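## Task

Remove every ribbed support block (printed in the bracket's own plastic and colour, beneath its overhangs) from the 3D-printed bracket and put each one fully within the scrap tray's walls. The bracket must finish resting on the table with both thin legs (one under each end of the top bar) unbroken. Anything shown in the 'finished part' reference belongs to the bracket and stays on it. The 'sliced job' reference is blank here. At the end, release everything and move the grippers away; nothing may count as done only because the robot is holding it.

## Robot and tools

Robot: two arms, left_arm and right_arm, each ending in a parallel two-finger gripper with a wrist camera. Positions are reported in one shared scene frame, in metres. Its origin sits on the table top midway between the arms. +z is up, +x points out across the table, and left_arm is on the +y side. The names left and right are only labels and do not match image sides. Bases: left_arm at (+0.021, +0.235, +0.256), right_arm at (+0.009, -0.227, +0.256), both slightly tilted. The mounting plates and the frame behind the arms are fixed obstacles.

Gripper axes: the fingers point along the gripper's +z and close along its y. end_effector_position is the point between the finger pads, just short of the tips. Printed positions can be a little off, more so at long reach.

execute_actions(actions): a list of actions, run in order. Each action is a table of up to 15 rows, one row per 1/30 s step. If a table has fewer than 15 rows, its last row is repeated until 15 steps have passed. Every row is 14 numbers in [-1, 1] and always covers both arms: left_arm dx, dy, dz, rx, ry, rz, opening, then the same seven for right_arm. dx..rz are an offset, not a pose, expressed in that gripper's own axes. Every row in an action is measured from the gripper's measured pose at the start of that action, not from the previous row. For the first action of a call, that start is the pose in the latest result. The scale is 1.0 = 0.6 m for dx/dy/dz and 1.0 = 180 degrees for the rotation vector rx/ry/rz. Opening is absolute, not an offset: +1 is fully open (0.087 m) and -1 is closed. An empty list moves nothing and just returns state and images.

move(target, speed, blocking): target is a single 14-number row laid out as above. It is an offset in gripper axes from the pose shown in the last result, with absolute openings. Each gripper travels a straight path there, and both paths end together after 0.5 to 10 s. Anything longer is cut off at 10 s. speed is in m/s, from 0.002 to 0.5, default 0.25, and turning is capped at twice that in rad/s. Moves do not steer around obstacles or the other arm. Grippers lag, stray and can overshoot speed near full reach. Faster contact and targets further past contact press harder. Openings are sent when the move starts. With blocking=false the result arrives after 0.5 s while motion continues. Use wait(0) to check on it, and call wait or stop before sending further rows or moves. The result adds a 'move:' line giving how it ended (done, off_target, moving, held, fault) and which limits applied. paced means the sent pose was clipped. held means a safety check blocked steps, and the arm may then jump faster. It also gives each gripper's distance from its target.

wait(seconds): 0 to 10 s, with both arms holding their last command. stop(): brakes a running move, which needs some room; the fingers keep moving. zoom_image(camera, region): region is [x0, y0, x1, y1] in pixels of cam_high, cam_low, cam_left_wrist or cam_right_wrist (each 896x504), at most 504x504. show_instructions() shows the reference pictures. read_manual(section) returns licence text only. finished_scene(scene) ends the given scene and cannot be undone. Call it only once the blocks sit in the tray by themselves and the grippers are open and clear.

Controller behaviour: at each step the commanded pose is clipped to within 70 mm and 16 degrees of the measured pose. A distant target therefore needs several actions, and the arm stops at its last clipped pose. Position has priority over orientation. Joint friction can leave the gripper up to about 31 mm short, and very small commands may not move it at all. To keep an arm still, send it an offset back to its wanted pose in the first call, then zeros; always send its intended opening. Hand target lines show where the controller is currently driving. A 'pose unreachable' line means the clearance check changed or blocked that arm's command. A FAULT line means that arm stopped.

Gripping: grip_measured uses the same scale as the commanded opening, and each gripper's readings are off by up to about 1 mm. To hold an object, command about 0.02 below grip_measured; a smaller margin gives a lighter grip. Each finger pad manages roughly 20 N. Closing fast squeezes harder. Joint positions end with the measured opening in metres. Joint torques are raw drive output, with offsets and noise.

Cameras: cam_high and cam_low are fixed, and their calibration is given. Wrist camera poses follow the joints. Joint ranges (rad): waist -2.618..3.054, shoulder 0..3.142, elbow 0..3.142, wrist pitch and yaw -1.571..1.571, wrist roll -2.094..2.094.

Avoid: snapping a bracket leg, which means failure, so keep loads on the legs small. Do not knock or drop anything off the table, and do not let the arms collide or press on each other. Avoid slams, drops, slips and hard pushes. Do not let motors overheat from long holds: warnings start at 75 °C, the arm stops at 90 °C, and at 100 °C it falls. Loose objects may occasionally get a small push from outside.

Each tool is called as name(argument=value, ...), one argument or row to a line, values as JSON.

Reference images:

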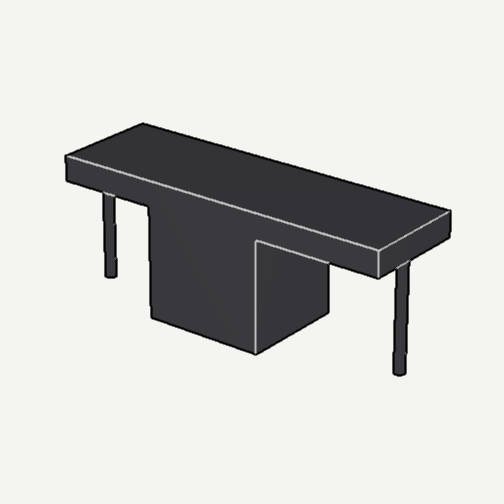

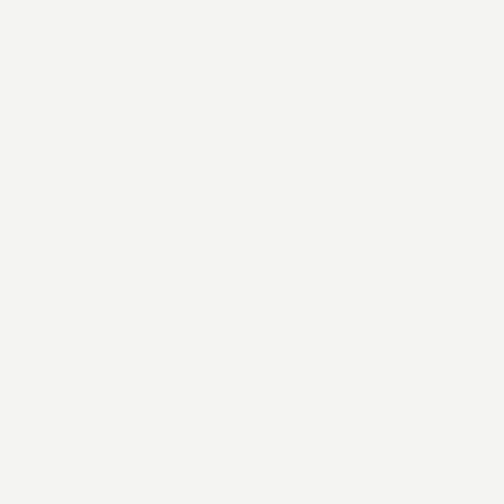

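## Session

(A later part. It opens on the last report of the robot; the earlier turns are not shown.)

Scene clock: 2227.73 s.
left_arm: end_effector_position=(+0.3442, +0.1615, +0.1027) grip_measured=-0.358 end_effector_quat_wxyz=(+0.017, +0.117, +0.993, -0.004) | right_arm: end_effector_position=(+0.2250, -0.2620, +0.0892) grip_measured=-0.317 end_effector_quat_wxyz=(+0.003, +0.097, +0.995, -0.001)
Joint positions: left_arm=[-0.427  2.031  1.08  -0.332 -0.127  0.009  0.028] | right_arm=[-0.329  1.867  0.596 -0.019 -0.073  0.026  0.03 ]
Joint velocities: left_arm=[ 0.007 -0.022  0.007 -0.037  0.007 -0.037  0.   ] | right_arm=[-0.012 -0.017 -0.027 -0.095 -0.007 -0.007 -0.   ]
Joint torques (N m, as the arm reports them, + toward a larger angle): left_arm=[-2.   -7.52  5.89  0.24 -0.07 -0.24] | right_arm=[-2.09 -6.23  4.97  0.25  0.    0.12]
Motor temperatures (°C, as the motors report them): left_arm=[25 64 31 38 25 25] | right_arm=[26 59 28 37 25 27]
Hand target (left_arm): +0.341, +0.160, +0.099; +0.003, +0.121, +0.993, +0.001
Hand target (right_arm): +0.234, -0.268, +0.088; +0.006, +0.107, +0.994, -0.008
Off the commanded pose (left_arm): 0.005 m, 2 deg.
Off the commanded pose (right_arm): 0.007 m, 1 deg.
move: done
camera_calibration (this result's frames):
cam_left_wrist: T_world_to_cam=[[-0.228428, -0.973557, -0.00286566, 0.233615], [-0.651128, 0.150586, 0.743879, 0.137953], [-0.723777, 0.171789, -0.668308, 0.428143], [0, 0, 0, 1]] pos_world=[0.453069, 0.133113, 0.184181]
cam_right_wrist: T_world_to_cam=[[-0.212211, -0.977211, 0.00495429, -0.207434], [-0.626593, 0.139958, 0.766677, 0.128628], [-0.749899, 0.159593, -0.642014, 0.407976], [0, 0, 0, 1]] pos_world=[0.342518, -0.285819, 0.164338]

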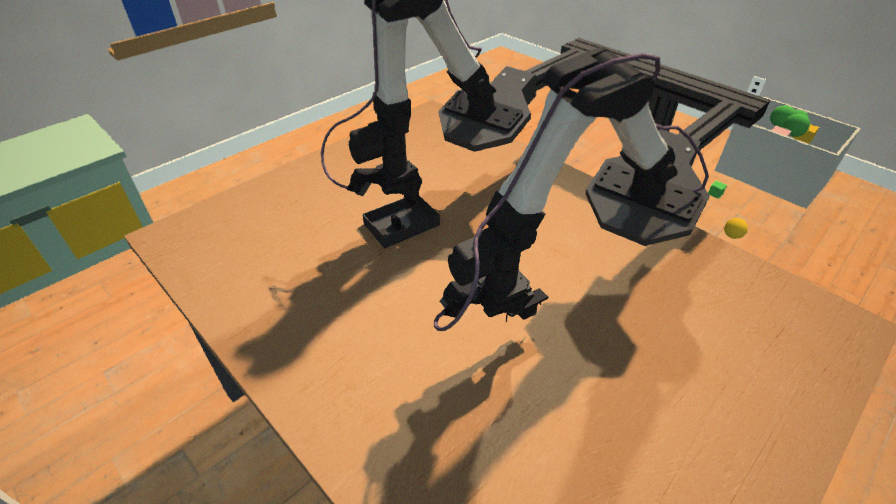

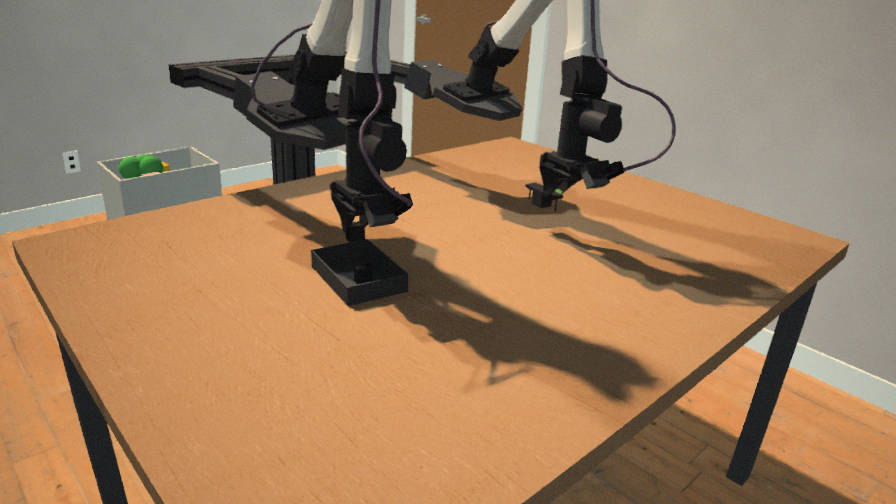

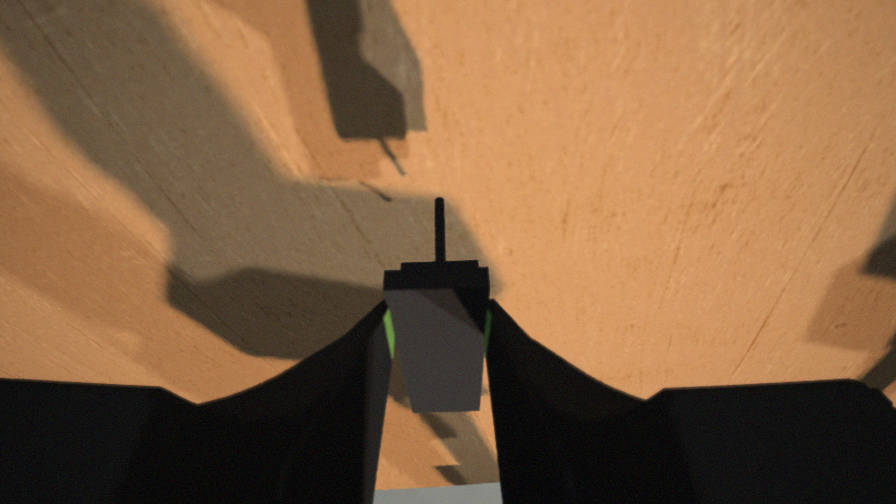

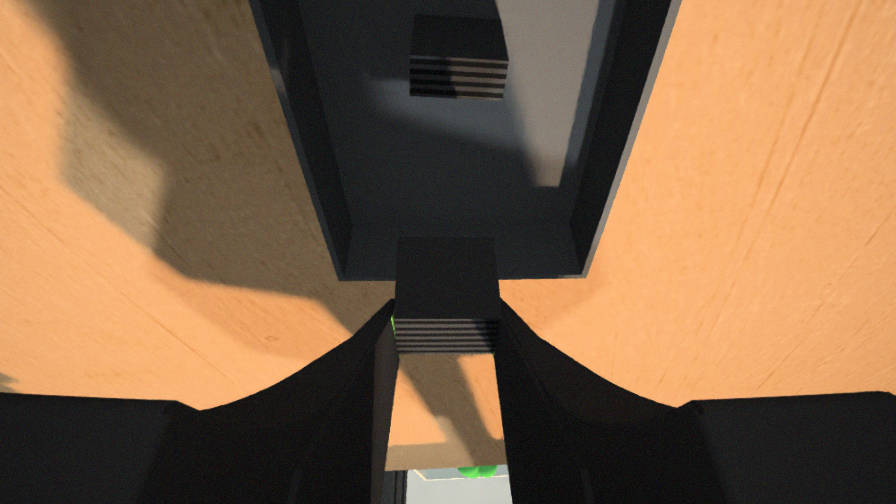

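move(
  target=[0, 0, 0.078, 0, 0.016, 0, -0.44, -0.012, 0, 0.103, 0, 0, 0, -0.42],
  speed=0.05,
)

Scene clock: 2237.70 s.
left_arm: end_effector_position=(+0.3390, +0.1577, +0.0621) grip_measured=-0.358 end_effector_quat_wxyz=(-0.011, +0.123, +0.992, -0.001) | right_arm: end_effector_position=(+0.2241, -0.2645, +0.0320) grip_measured=-0.317 end_effector_quat_wxyz=(-0.004, +0.099, +0.995, -0.001)
Joint positions: left_arm=[-0.427  2.194  1.148 -0.294 -0.128  0.012  0.028] | right_arm=[-0.323  2.153  0.665  0.183 -0.071  0.034  0.03 ]
Joint velocities: left_arm=[-0.007 -0.007 -0.002  0.007  0.022  0.022  0.001] | right_arm=[ 0.007  0.012 -0.017 -0.007  0.037  0.007  0.   ]
Joint torques (N m, as the arm reports them, + toward a larger angle): left_arm=[ 0.61 -8.07  5.34  0.45  0.1  -0.11] | right_arm=[-0.25 -6.73  2.61  0.43 -0.04  0.11]
Motor temperatures (°C, as the motors report them): left_arm=[25 62 31 36 25 25] | right_arm=[26 56 29 35 25 27]
Hand target (left_arm): +0.345, +0.161, +0.055; -0.008, +0.118, +0.993, -0.001
Hand target (right_arm): +0.233, -0.263, +0.028; +0.003, +0.097, +0.995, -0.001
Off the commanded pose (left_arm): 0.010 m, 1 deg.
Off the commanded pose (right_arm): 0.010 m, 1 deg.
move: done
camera_calibration (this result's frames):
cam_left_wrist: T_world_to_cam=[[-0.239195, -0.970962, -0.00416525, 0.231873], [-0.607984, 0.146429, 0.78033, 0.149066], [-0.757061, 0.189184, -0.625354, 0.403792], [0, 0, 0, 1]] pos_world=[0.451788, 0.126922, 0.137158]
cam_right_wrist: T_world_to_cam=[[-0.215274, -0.976536, 0.00595468, -0.208957], [-0.61479, 0.140261, 0.776118, 0.169356], [-0.758742, 0.163417, -0.630559, 0.373539], [0, 0, 0, 1]] pos_world=[0.342556, -0.288851, 0.105343]

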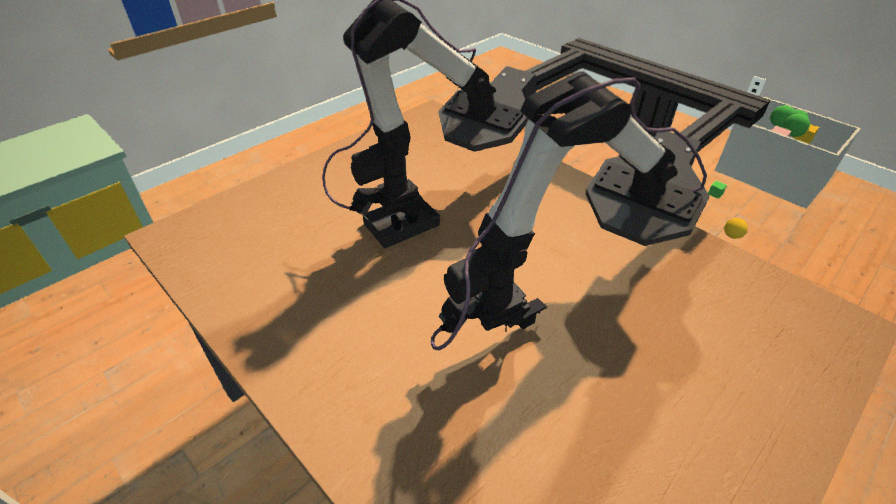

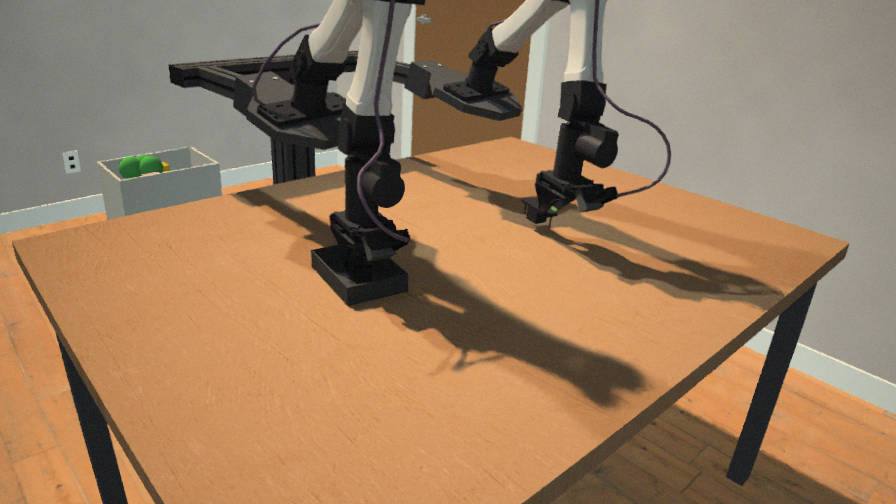

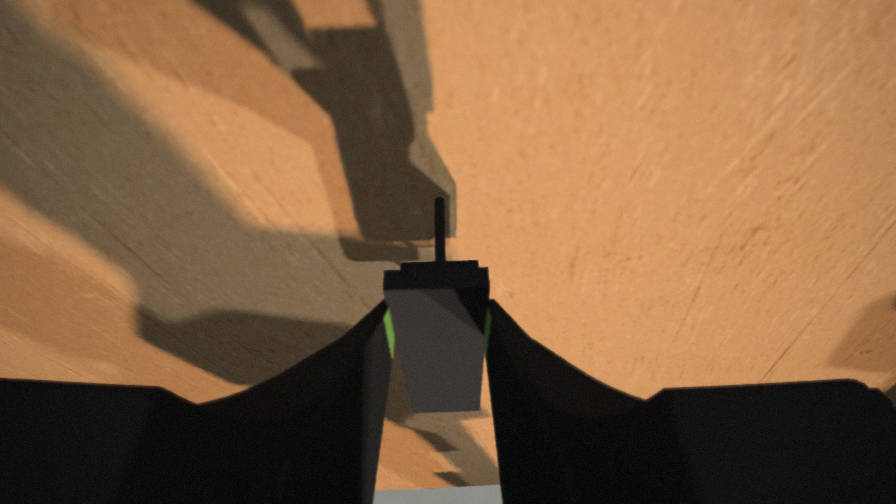

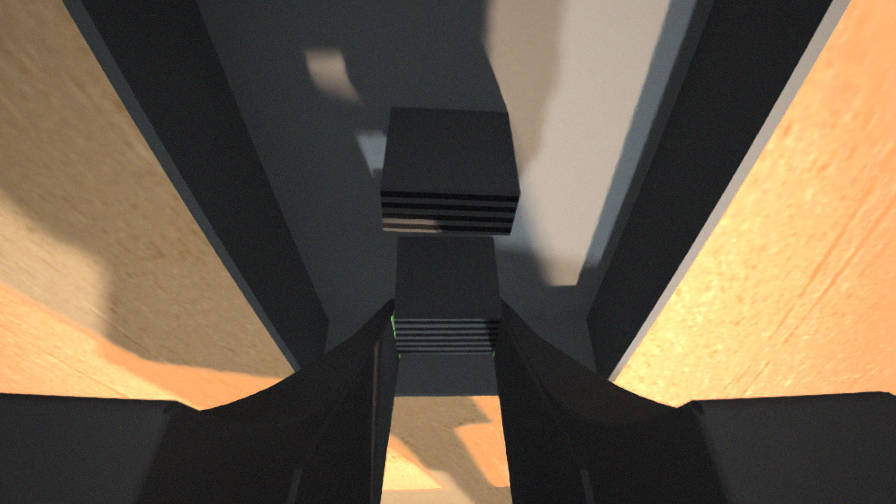

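zoom_image(
  camera="cam_low",
  region=[500, 170, 620, 250],
)

zoom_image(
  camera="cam_high",
  region=[450, 280, 570, 370],
)

Region (500, 170, 620, 250) of cam_low's 896x504 image, scaled by 4.200, with more detail than that image has.

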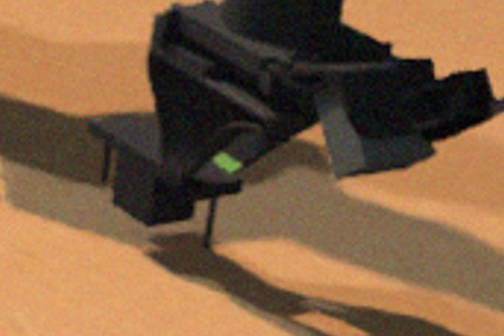

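Region (450, 280, 570, 370) of cam_high's 896x504 image, scaled by 4.200, with more detail than that image has; it fills the top 378 rows of this view, and the rest is white.

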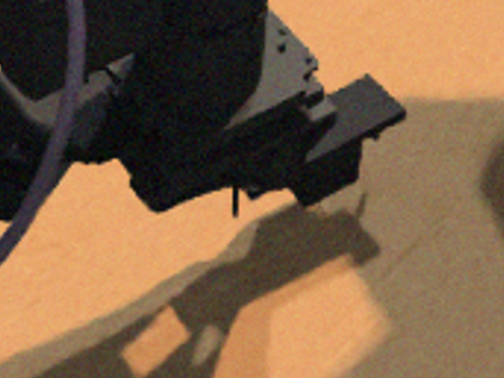

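move(
  target=[-0.008, 0, 0.03, 0, -0.0095, 0, -0.44, -0.012, 0, 0.021, 0, 0, 0, -0.42],
  speed=0.02,
)

zoom_image(
  camera="cam_low",
  region=[500, 170, 620, 250],
)

Scene clock: 2248.30 s.
left_arm: end_effector_position=(+0.3478, +0.1544, +0.0522) grip_measured=-0.358 end_effector_quat_wxyz=(+0.010, +0.121, +0.993, -0.003) | right_arm: end_effector_position=(+0.2226, -0.2647, +0.0253) grip_measured=-0.317 end_effector_quat_wxyz=(-0.011, +0.099, +0.995, -0.000)
Joint positions: left_arm=[-0.427  2.219  1.148 -0.226 -0.128  0.015  0.028] | right_arm=[-0.323  2.188  0.685  0.186 -0.071  0.034  0.03 ]
Joint velocities: left_arm=[-0.007 -0.007 -0.012 -0.007 -0.022  0.007  0.   ] | right_arm=[-0.012  0.007  0.002 -0.037 -0.007  0.022 -0.   ]
Joint torques (N m, as the arm reports them, + toward a larger angle): left_arm=[-0.64 -8.19  3.19  0.58  0.08 -0.12] | right_arm=[-0.85 -6.3   2.85  0.41 -0.07  0.05]
Motor temperatures (°C, as the motors report them): left_arm=[25 61 31 35 25 25] | right_arm=[26 54 29 34 25 27]
Hand target (left_arm): +0.343, +0.156, +0.044; +0.004, +0.123, +0.992, -0.002
Hand target (right_arm): +0.231, -0.266, +0.020; -0.004, +0.098, +0.995, -0.001
Off the commanded pose (left_arm): 0.010 m, 1 deg.
Off the commanded pose (right_arm): 0.010 m, 1 deg.
move: done
camera_calibration (this result's frames):
cam_left_wrist: T_world_to_cam=[[-0.236119, -0.971714, -0.00452406, 0.22979], [-0.640327, 0.152089, 0.752895, 0.174435], [-0.73091, 0.18067, -0.658125, 0.398802], [0, 0, 0, 1]] pos_world=[0.457441, 0.124709, 0.13217]
cam_right_wrist: T_world_to_cam=[[-0.216141, -0.976339, 0.00668212, -0.209252], [-0.604401, 0.13917, 0.78443, 0.170836], [-0.7668, 0.165509, -0.620181, 0.370358], [0, 0, 0, 1]] pos_world=[0.342016, -0.289374, 0.0970781]

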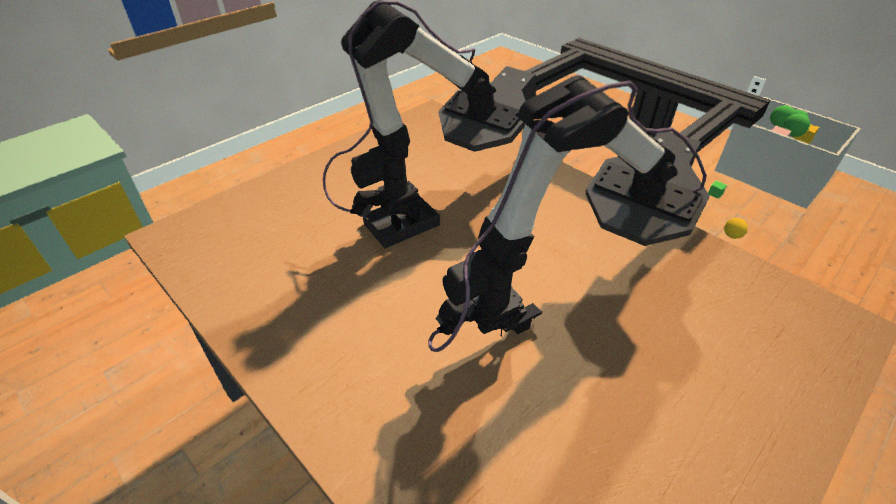

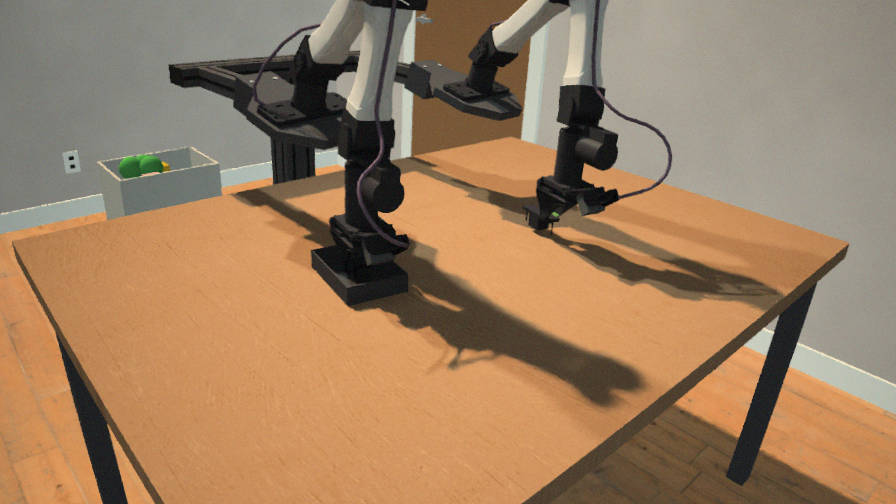

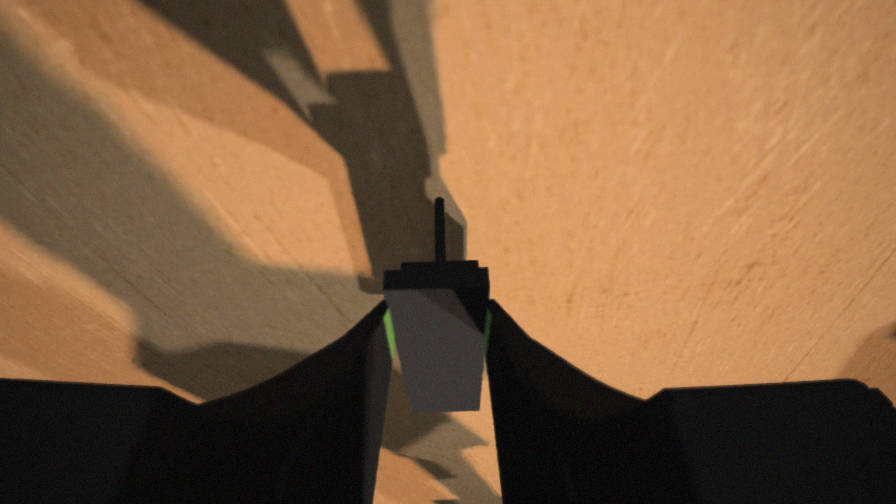

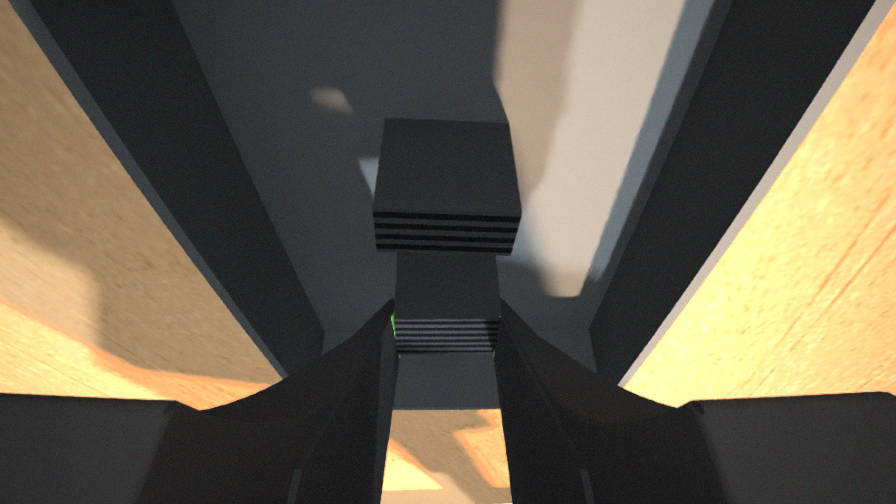

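Region (500, 170, 620, 250) of cam_low's 896x504 image, scaled by 4.200, with more detail than that image has.

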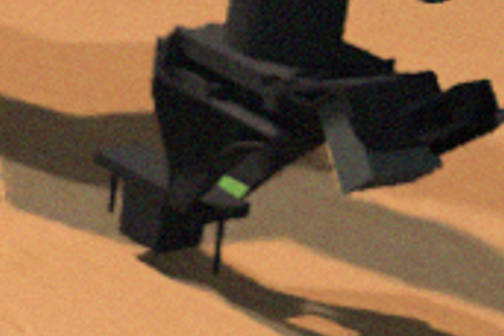

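move(
  target=[0.004, 0, 0.023, 0, 0.003, 0, -0.44, 0, 0, 0.004, 0, 0, 0, -0.1],
  speed=0.012,
)

zoom_image(
  camera="cam_low",
  region=[500, 170, 620, 250],
)

Scene clock: 2259.77 s.
left_arm: end_effector_position=(+0.3437, +0.1544, +0.0452) grip_measured=-0.358 end_effector_quat_wxyz=(+0.005, +0.122, +0.992, -0.002) | right_arm: end_effector_position=(+0.2226, -0.2647, +0.0253) grip_measured=-0.100 end_effector_quat_wxyz=(-0.011, +0.099, +0.995, -0.000)
Joint positions: left_arm=[-0.427  2.242  1.148 -0.213 -0.128  0.015  0.028] | right_arm=[-0.323  2.188  0.685  0.186 -0.071  0.034  0.039]
Joint velocities: left_arm=[-0.017  0.012 -0.012 -0.022 -0.022  0.007 -0.   ] | right_arm=[ 0.002  0.012  0.007 -0.051  0.007 -0.11  -0.001]
Joint torques (N m, as the arm reports them, + toward a larger angle): left_arm=[-0.6  -8.23  4.48  0.5   0.09 -0.13] | right_arm=[-1.1  -7.37  0.75  0.39 -0.09  0.05]
Motor temperatures (°C, as the motors report them): left_arm=[25 59 31 34 25 25] | right_arm=[25 52 29 34 25 27]
Hand target (left_arm): +0.345, +0.155, +0.038; +0.006, +0.122, +0.993, -0.002
Hand target (right_arm): +0.223, -0.265, +0.023; -0.011, +0.099, +0.995, -0.000
Off the commanded pose (left_arm): 0.007 m, 0 deg.
Off the commanded pose (right_arm): 0.002 m, 0 deg.
move: done
camera_calibration (this result's frames):
cam_left_wrist: T_world_to_cam=[[-0.237846, -0.971293, -0.00445165, 0.22935], [-0.63255, 0.151415, 0.759575, 0.17419], [-0.737095, 0.183478, -0.650405, 0.392556], [0, 0, 0, 1]] pos_world=[0.454085, 0.124366, 0.124031]
cam_right_wrist: T_world_to_cam=[[-0.216141, -0.976339, 0.00668212, -0.209252], [-0.604401, 0.13917, 0.78443, 0.170836], [-0.7668, 0.165509, -0.620181, 0.370358], [0, 0, 0, 1]] pos_world=[0.342016, -0.289374, 0.0970781]

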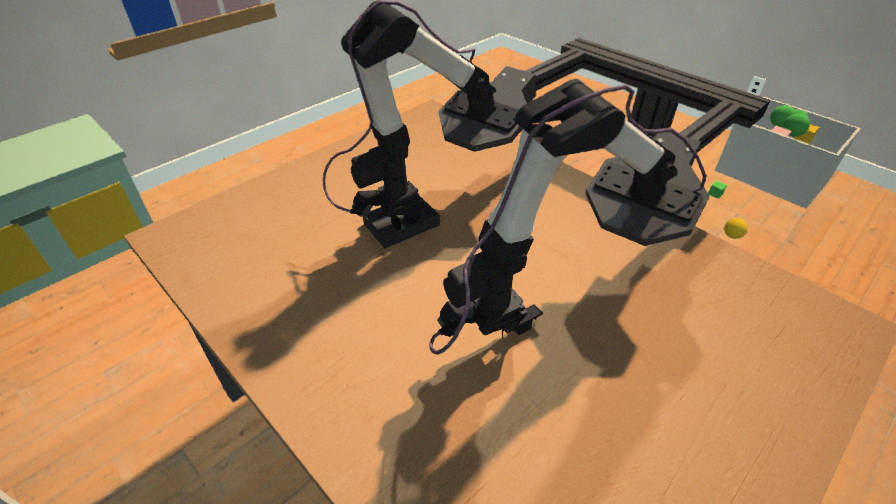

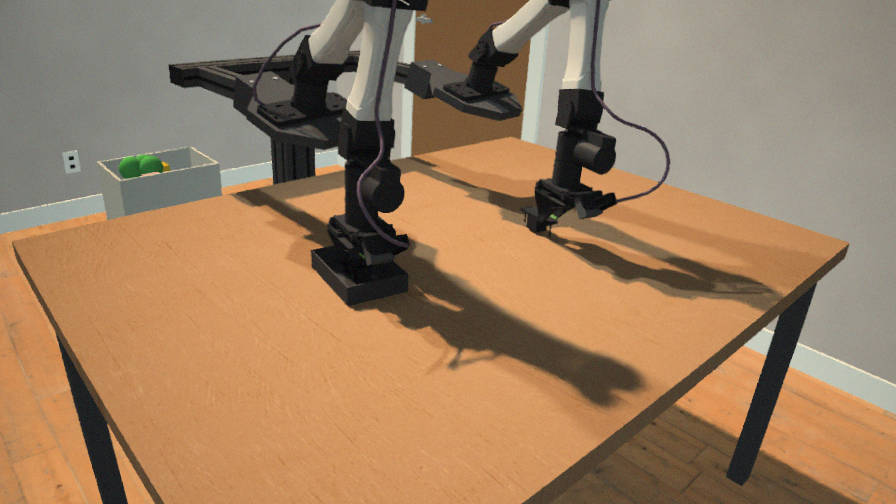

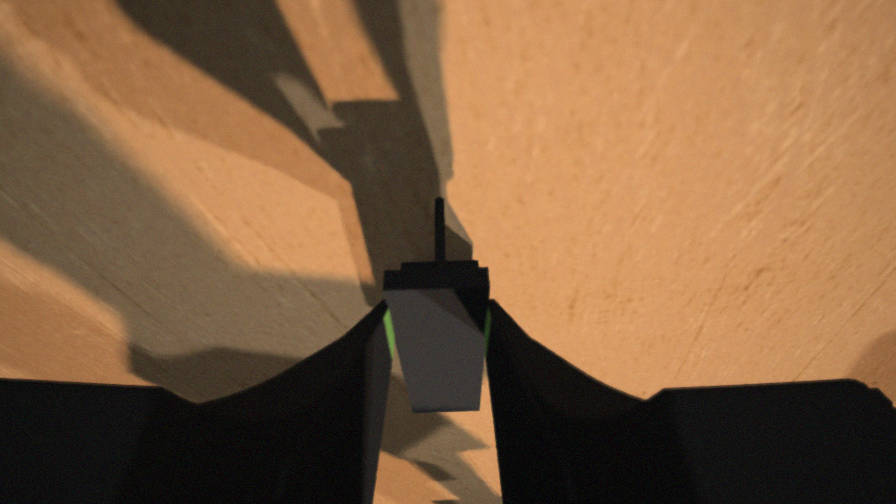

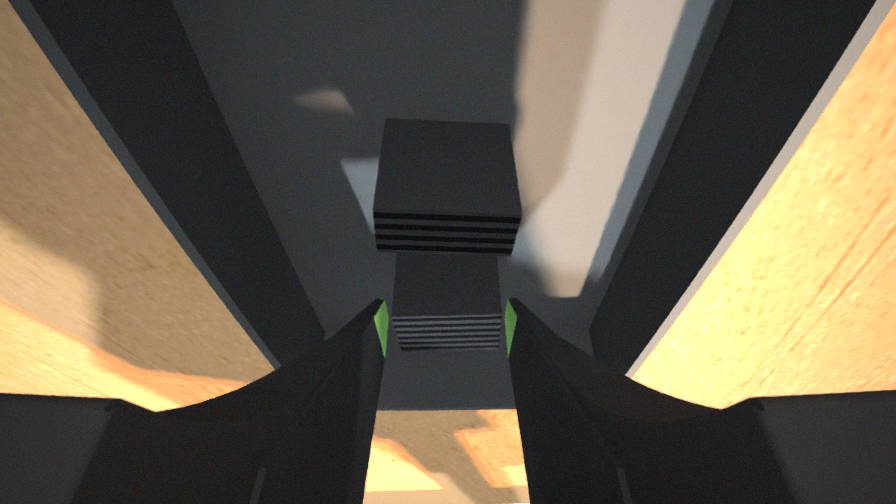

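Region (500, 170, 620, 250) of cam_low's 896x504 image, scaled by 4.200, with more detail than that image has.

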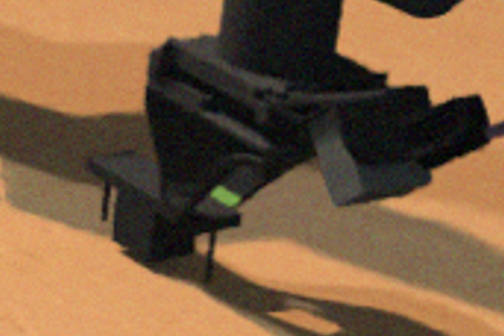

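move(
  target=[0, 0, 0.018, 0, 0.002, 0, -0.44, -0.01, 0, -0.2, 0, 0, 0, -0.1],
  speed=0.06,
)

zoom_image(
  camera="cam_low",
  region=[500, 170, 620, 250],
)

Scene clock: 2268.87 s.
left_arm: end_effector_position=(+0.3402, +0.1546, +0.0407) grip_measured=-0.358 end_effector_quat_wxyz=(+0.000, +0.123, +0.992, -0.002) | right_arm: end_effector_position=(+0.2337, -0.2655, +0.1427) grip_measured=-0.100 end_effector_quat_wxyz=(-0.008, +0.098, +0.995, -0.003)
Joint positions: left_arm=[-0.427  2.257  1.148 -0.208 -0.128  0.015  0.028] | right_arm=[-0.349  1.656  0.663 -0.32  -0.072  0.007  0.039]
Joint velocities: left_arm=[-0.007 -0.002 -0.017 -0.022  0.007 -0.051 -0.001] | right_arm=[-0.002  0.007  0.007 -0.066  0.007  0.007  0.   ]
Joint torques (N m, as the arm reports them, + toward a larger angle): left_arm=[-0.7  -8.15  4.74  0.49  0.07 -0.15] | right_arm=[-2.07 -7.89  3.2   0.16 -0.19 -0.04]
Motor temperatures (°C, as the motors report them): left_arm=[25 59 31 34 25 25] | right_arm=[25 51 28 33 25 27]
Hand target (left_arm): +0.344, +0.154, +0.035; +0.002, +0.122, +0.992, -0.002
Hand target (right_arm): +0.230, -0.266, +0.145; -0.011, +0.099, +0.995, -0.000
Off the commanded pose (left_arm): 0.007 m, 0 deg.
Off the commanded pose (right_arm): 0.004 m, 1 deg.
move: done
camera_calibration (this result's frames):
cam_left_wrist: T_world_to_cam=[[-0.239151, -0.970973, -0.0043606, 0.229097], [-0.625054, 0.150511, 0.765933, 0.172652], [-0.743044, 0.185899, -0.642905, 0.388316], [0, 0, 0, 1]] pos_world=[0.451241, 0.124273, 0.11841]
cam_right_wrist: T_world_to_cam=[[-0.214075, -0.976745, 0.0118698, -0.209711], [-0.609161, 0.14299, 0.780049, 0.0883877], [-0.763607, 0.159759, -0.625605, 0.450299], [0, 0, 0, 1]] pos_world=[0.3528, -0.289412, 0.215252]

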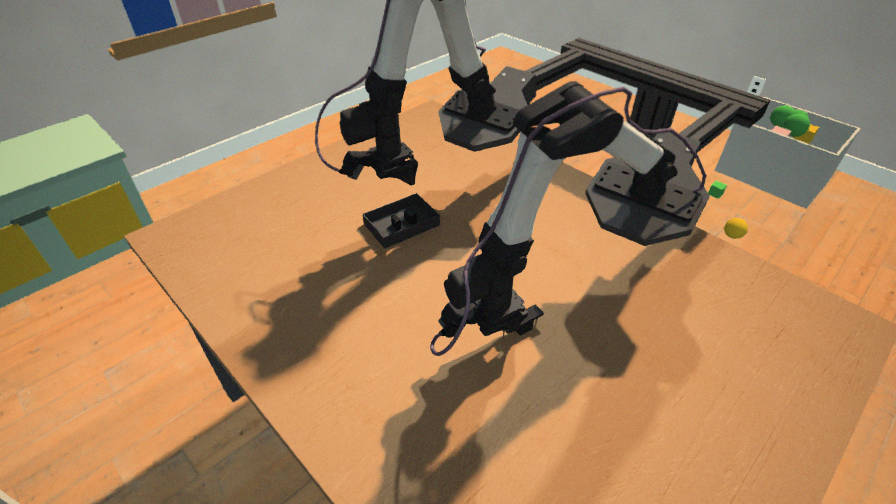

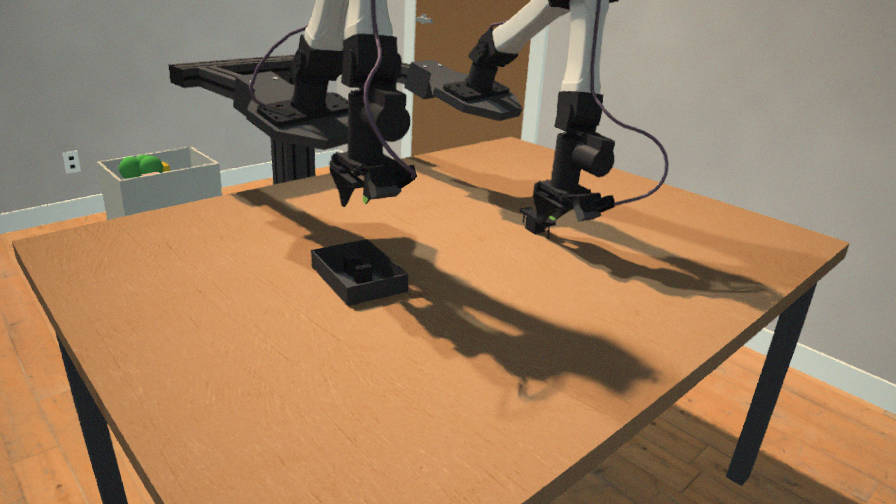

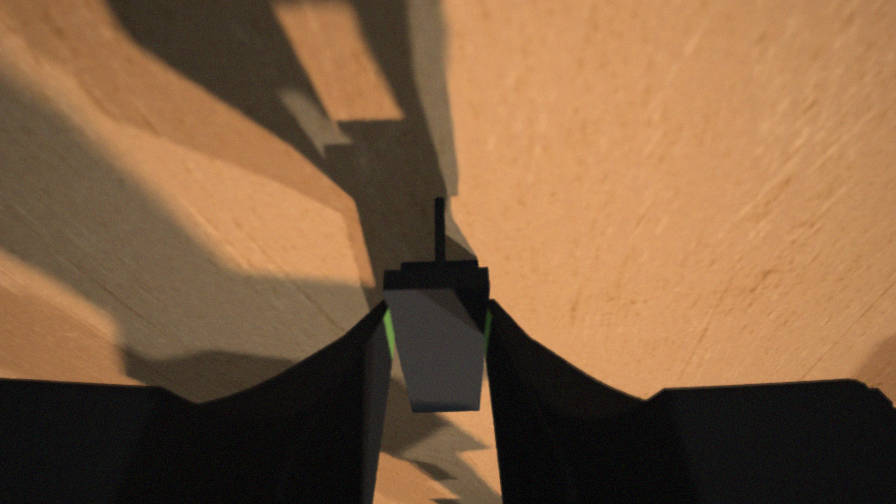

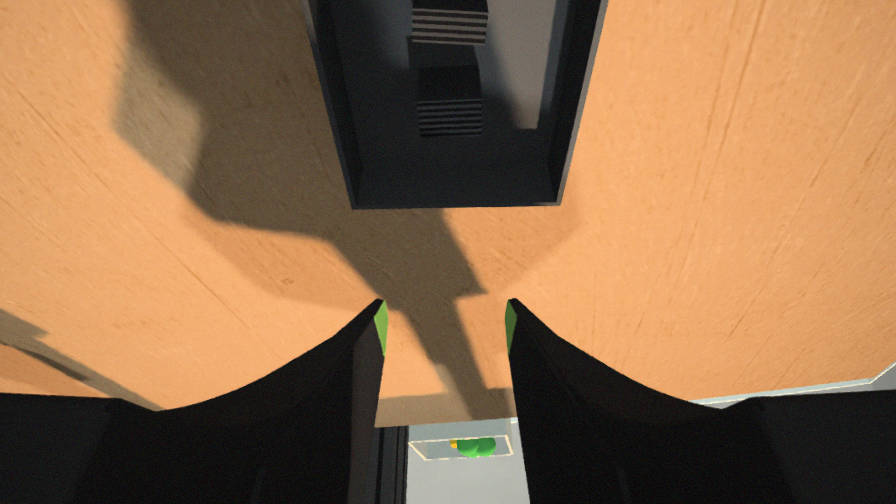

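Region (500, 170, 620, 250) of cam_low's 896x504 image, scaled by 4.200, with more detail than that image has.

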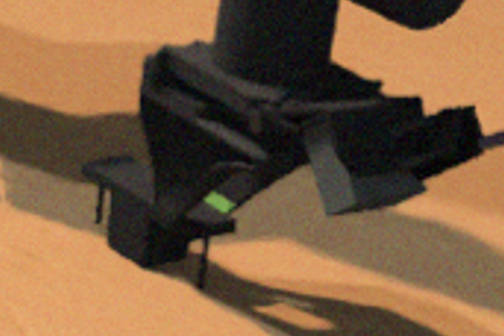

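move(
  target=[-0.004, 0, 0.018, 0, -0.001, 0, -0.44, 0, 0, 0, 0, 0, 0, -0.1],
  speed=0.01,
)

zoom_image(
  camera="cam_low",
  region=[500, 170, 620, 250],
)

Scene clock: 2277.33 s.
left_arm: end_effector_position=(+0.3418, +0.1541, +0.0398) grip_measured=-0.358 end_effector_quat_wxyz=(+0.004, +0.122, +0.992, -0.002) | right_arm: end_effector_position=(+0.2335, -0.2655, +0.1427) grip_measured=-0.100 end_effector_quat_wxyz=(-0.008, +0.098, +0.995, -0.003)
Joint positions: left_arm=[-0.427  2.259  1.148 -0.198 -0.128  0.015  0.028] | right_arm=[-0.349  1.656  0.663 -0.321 -0.072  0.007  0.039]
Joint velocities: left_arm=[-0.012  0.012 -0.002 -0.051  0.007  0.022  0.001] | right_arm=[ 0.007 -0.012 -0.017  0.022 -0.007 -0.081 -0.   ]
Joint torques (N m, as the arm reports them, + toward a larger angle): left_arm=[-0.71 -7.41  4.66  0.55  0.08 -0.1 ] | right_arm=[-1.08 -7.04  3.81  0.34 -0.08  0.03]
Motor temperatures (°C, as the motors report them): left_arm=[25 58 31 33 25 25] | right_arm=[26 51 28 33 25 27]
Hand target (left_arm): +0.342, +0.154, +0.030; +0.002, +0.123, +0.992, -0.002
Hand target (right_arm): +0.234, -0.266, +0.143; -0.008, +0.098, +0.995, -0.003
Off the commanded pose (left_arm): 0.010 m, 0 deg.
Off the commanded pose (right_arm): 0.000 m, 0 deg.
move: done
camera_calibration (this result's frames):
cam_left_wrist: T_world_to_cam=[[-0.238147, -0.971219, -0.00443181, 0.228687], [-0.630826, 0.151209, 0.761049, 0.176543], [-0.738475, 0.184037, -0.64868, 0.388029], [0, 0, 0, 1]] pos_world=[0.452379, 0.123998, 0.118363]
cam_right_wrist: T_world_to_cam=[[-0.213779, -0.97681, 0.0118953, -0.209821], [-0.608326, 0.142642, 0.780764, 0.0877804], [-0.764355, 0.159674, -0.624713, 0.450135], [0, 0, 0, 1]] pos_world=[0.352607, -0.289352, 0.215165]

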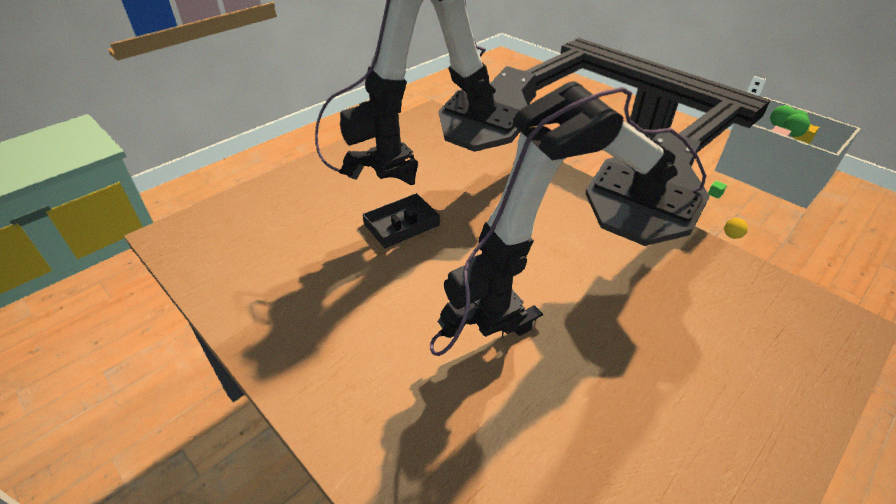

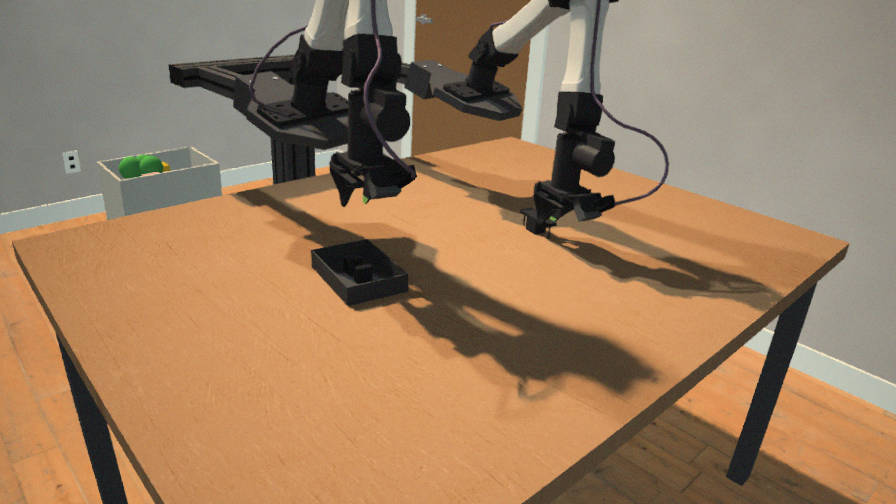

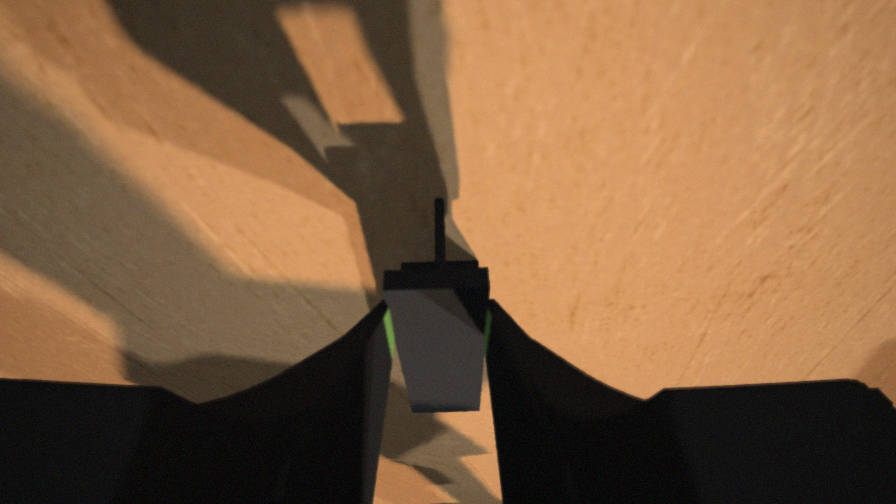

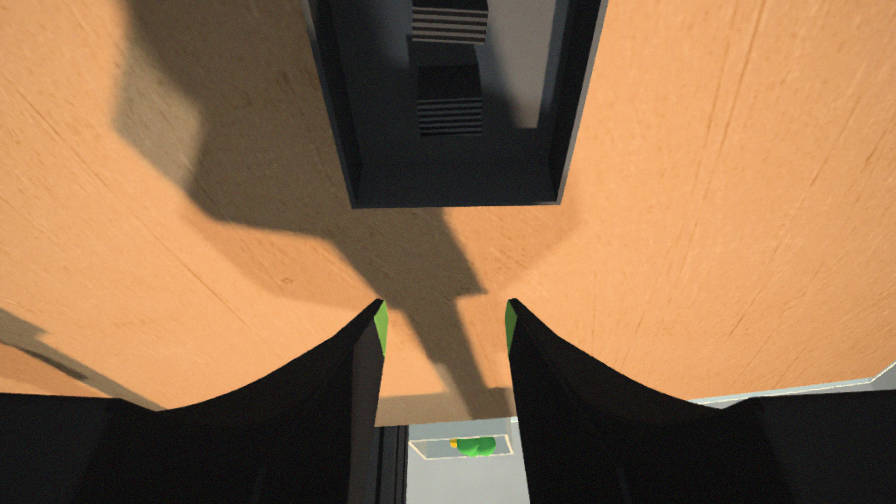

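Region (500, 170, 620, 250) of cam_low's 896x504 image, scaled by 4.200, with more detail than that image has.

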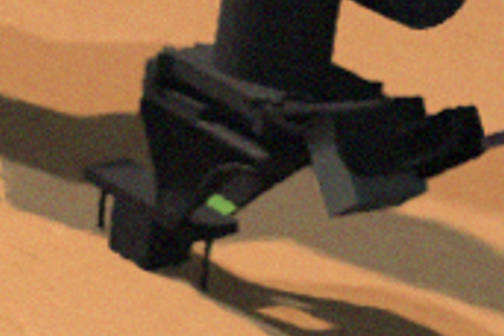

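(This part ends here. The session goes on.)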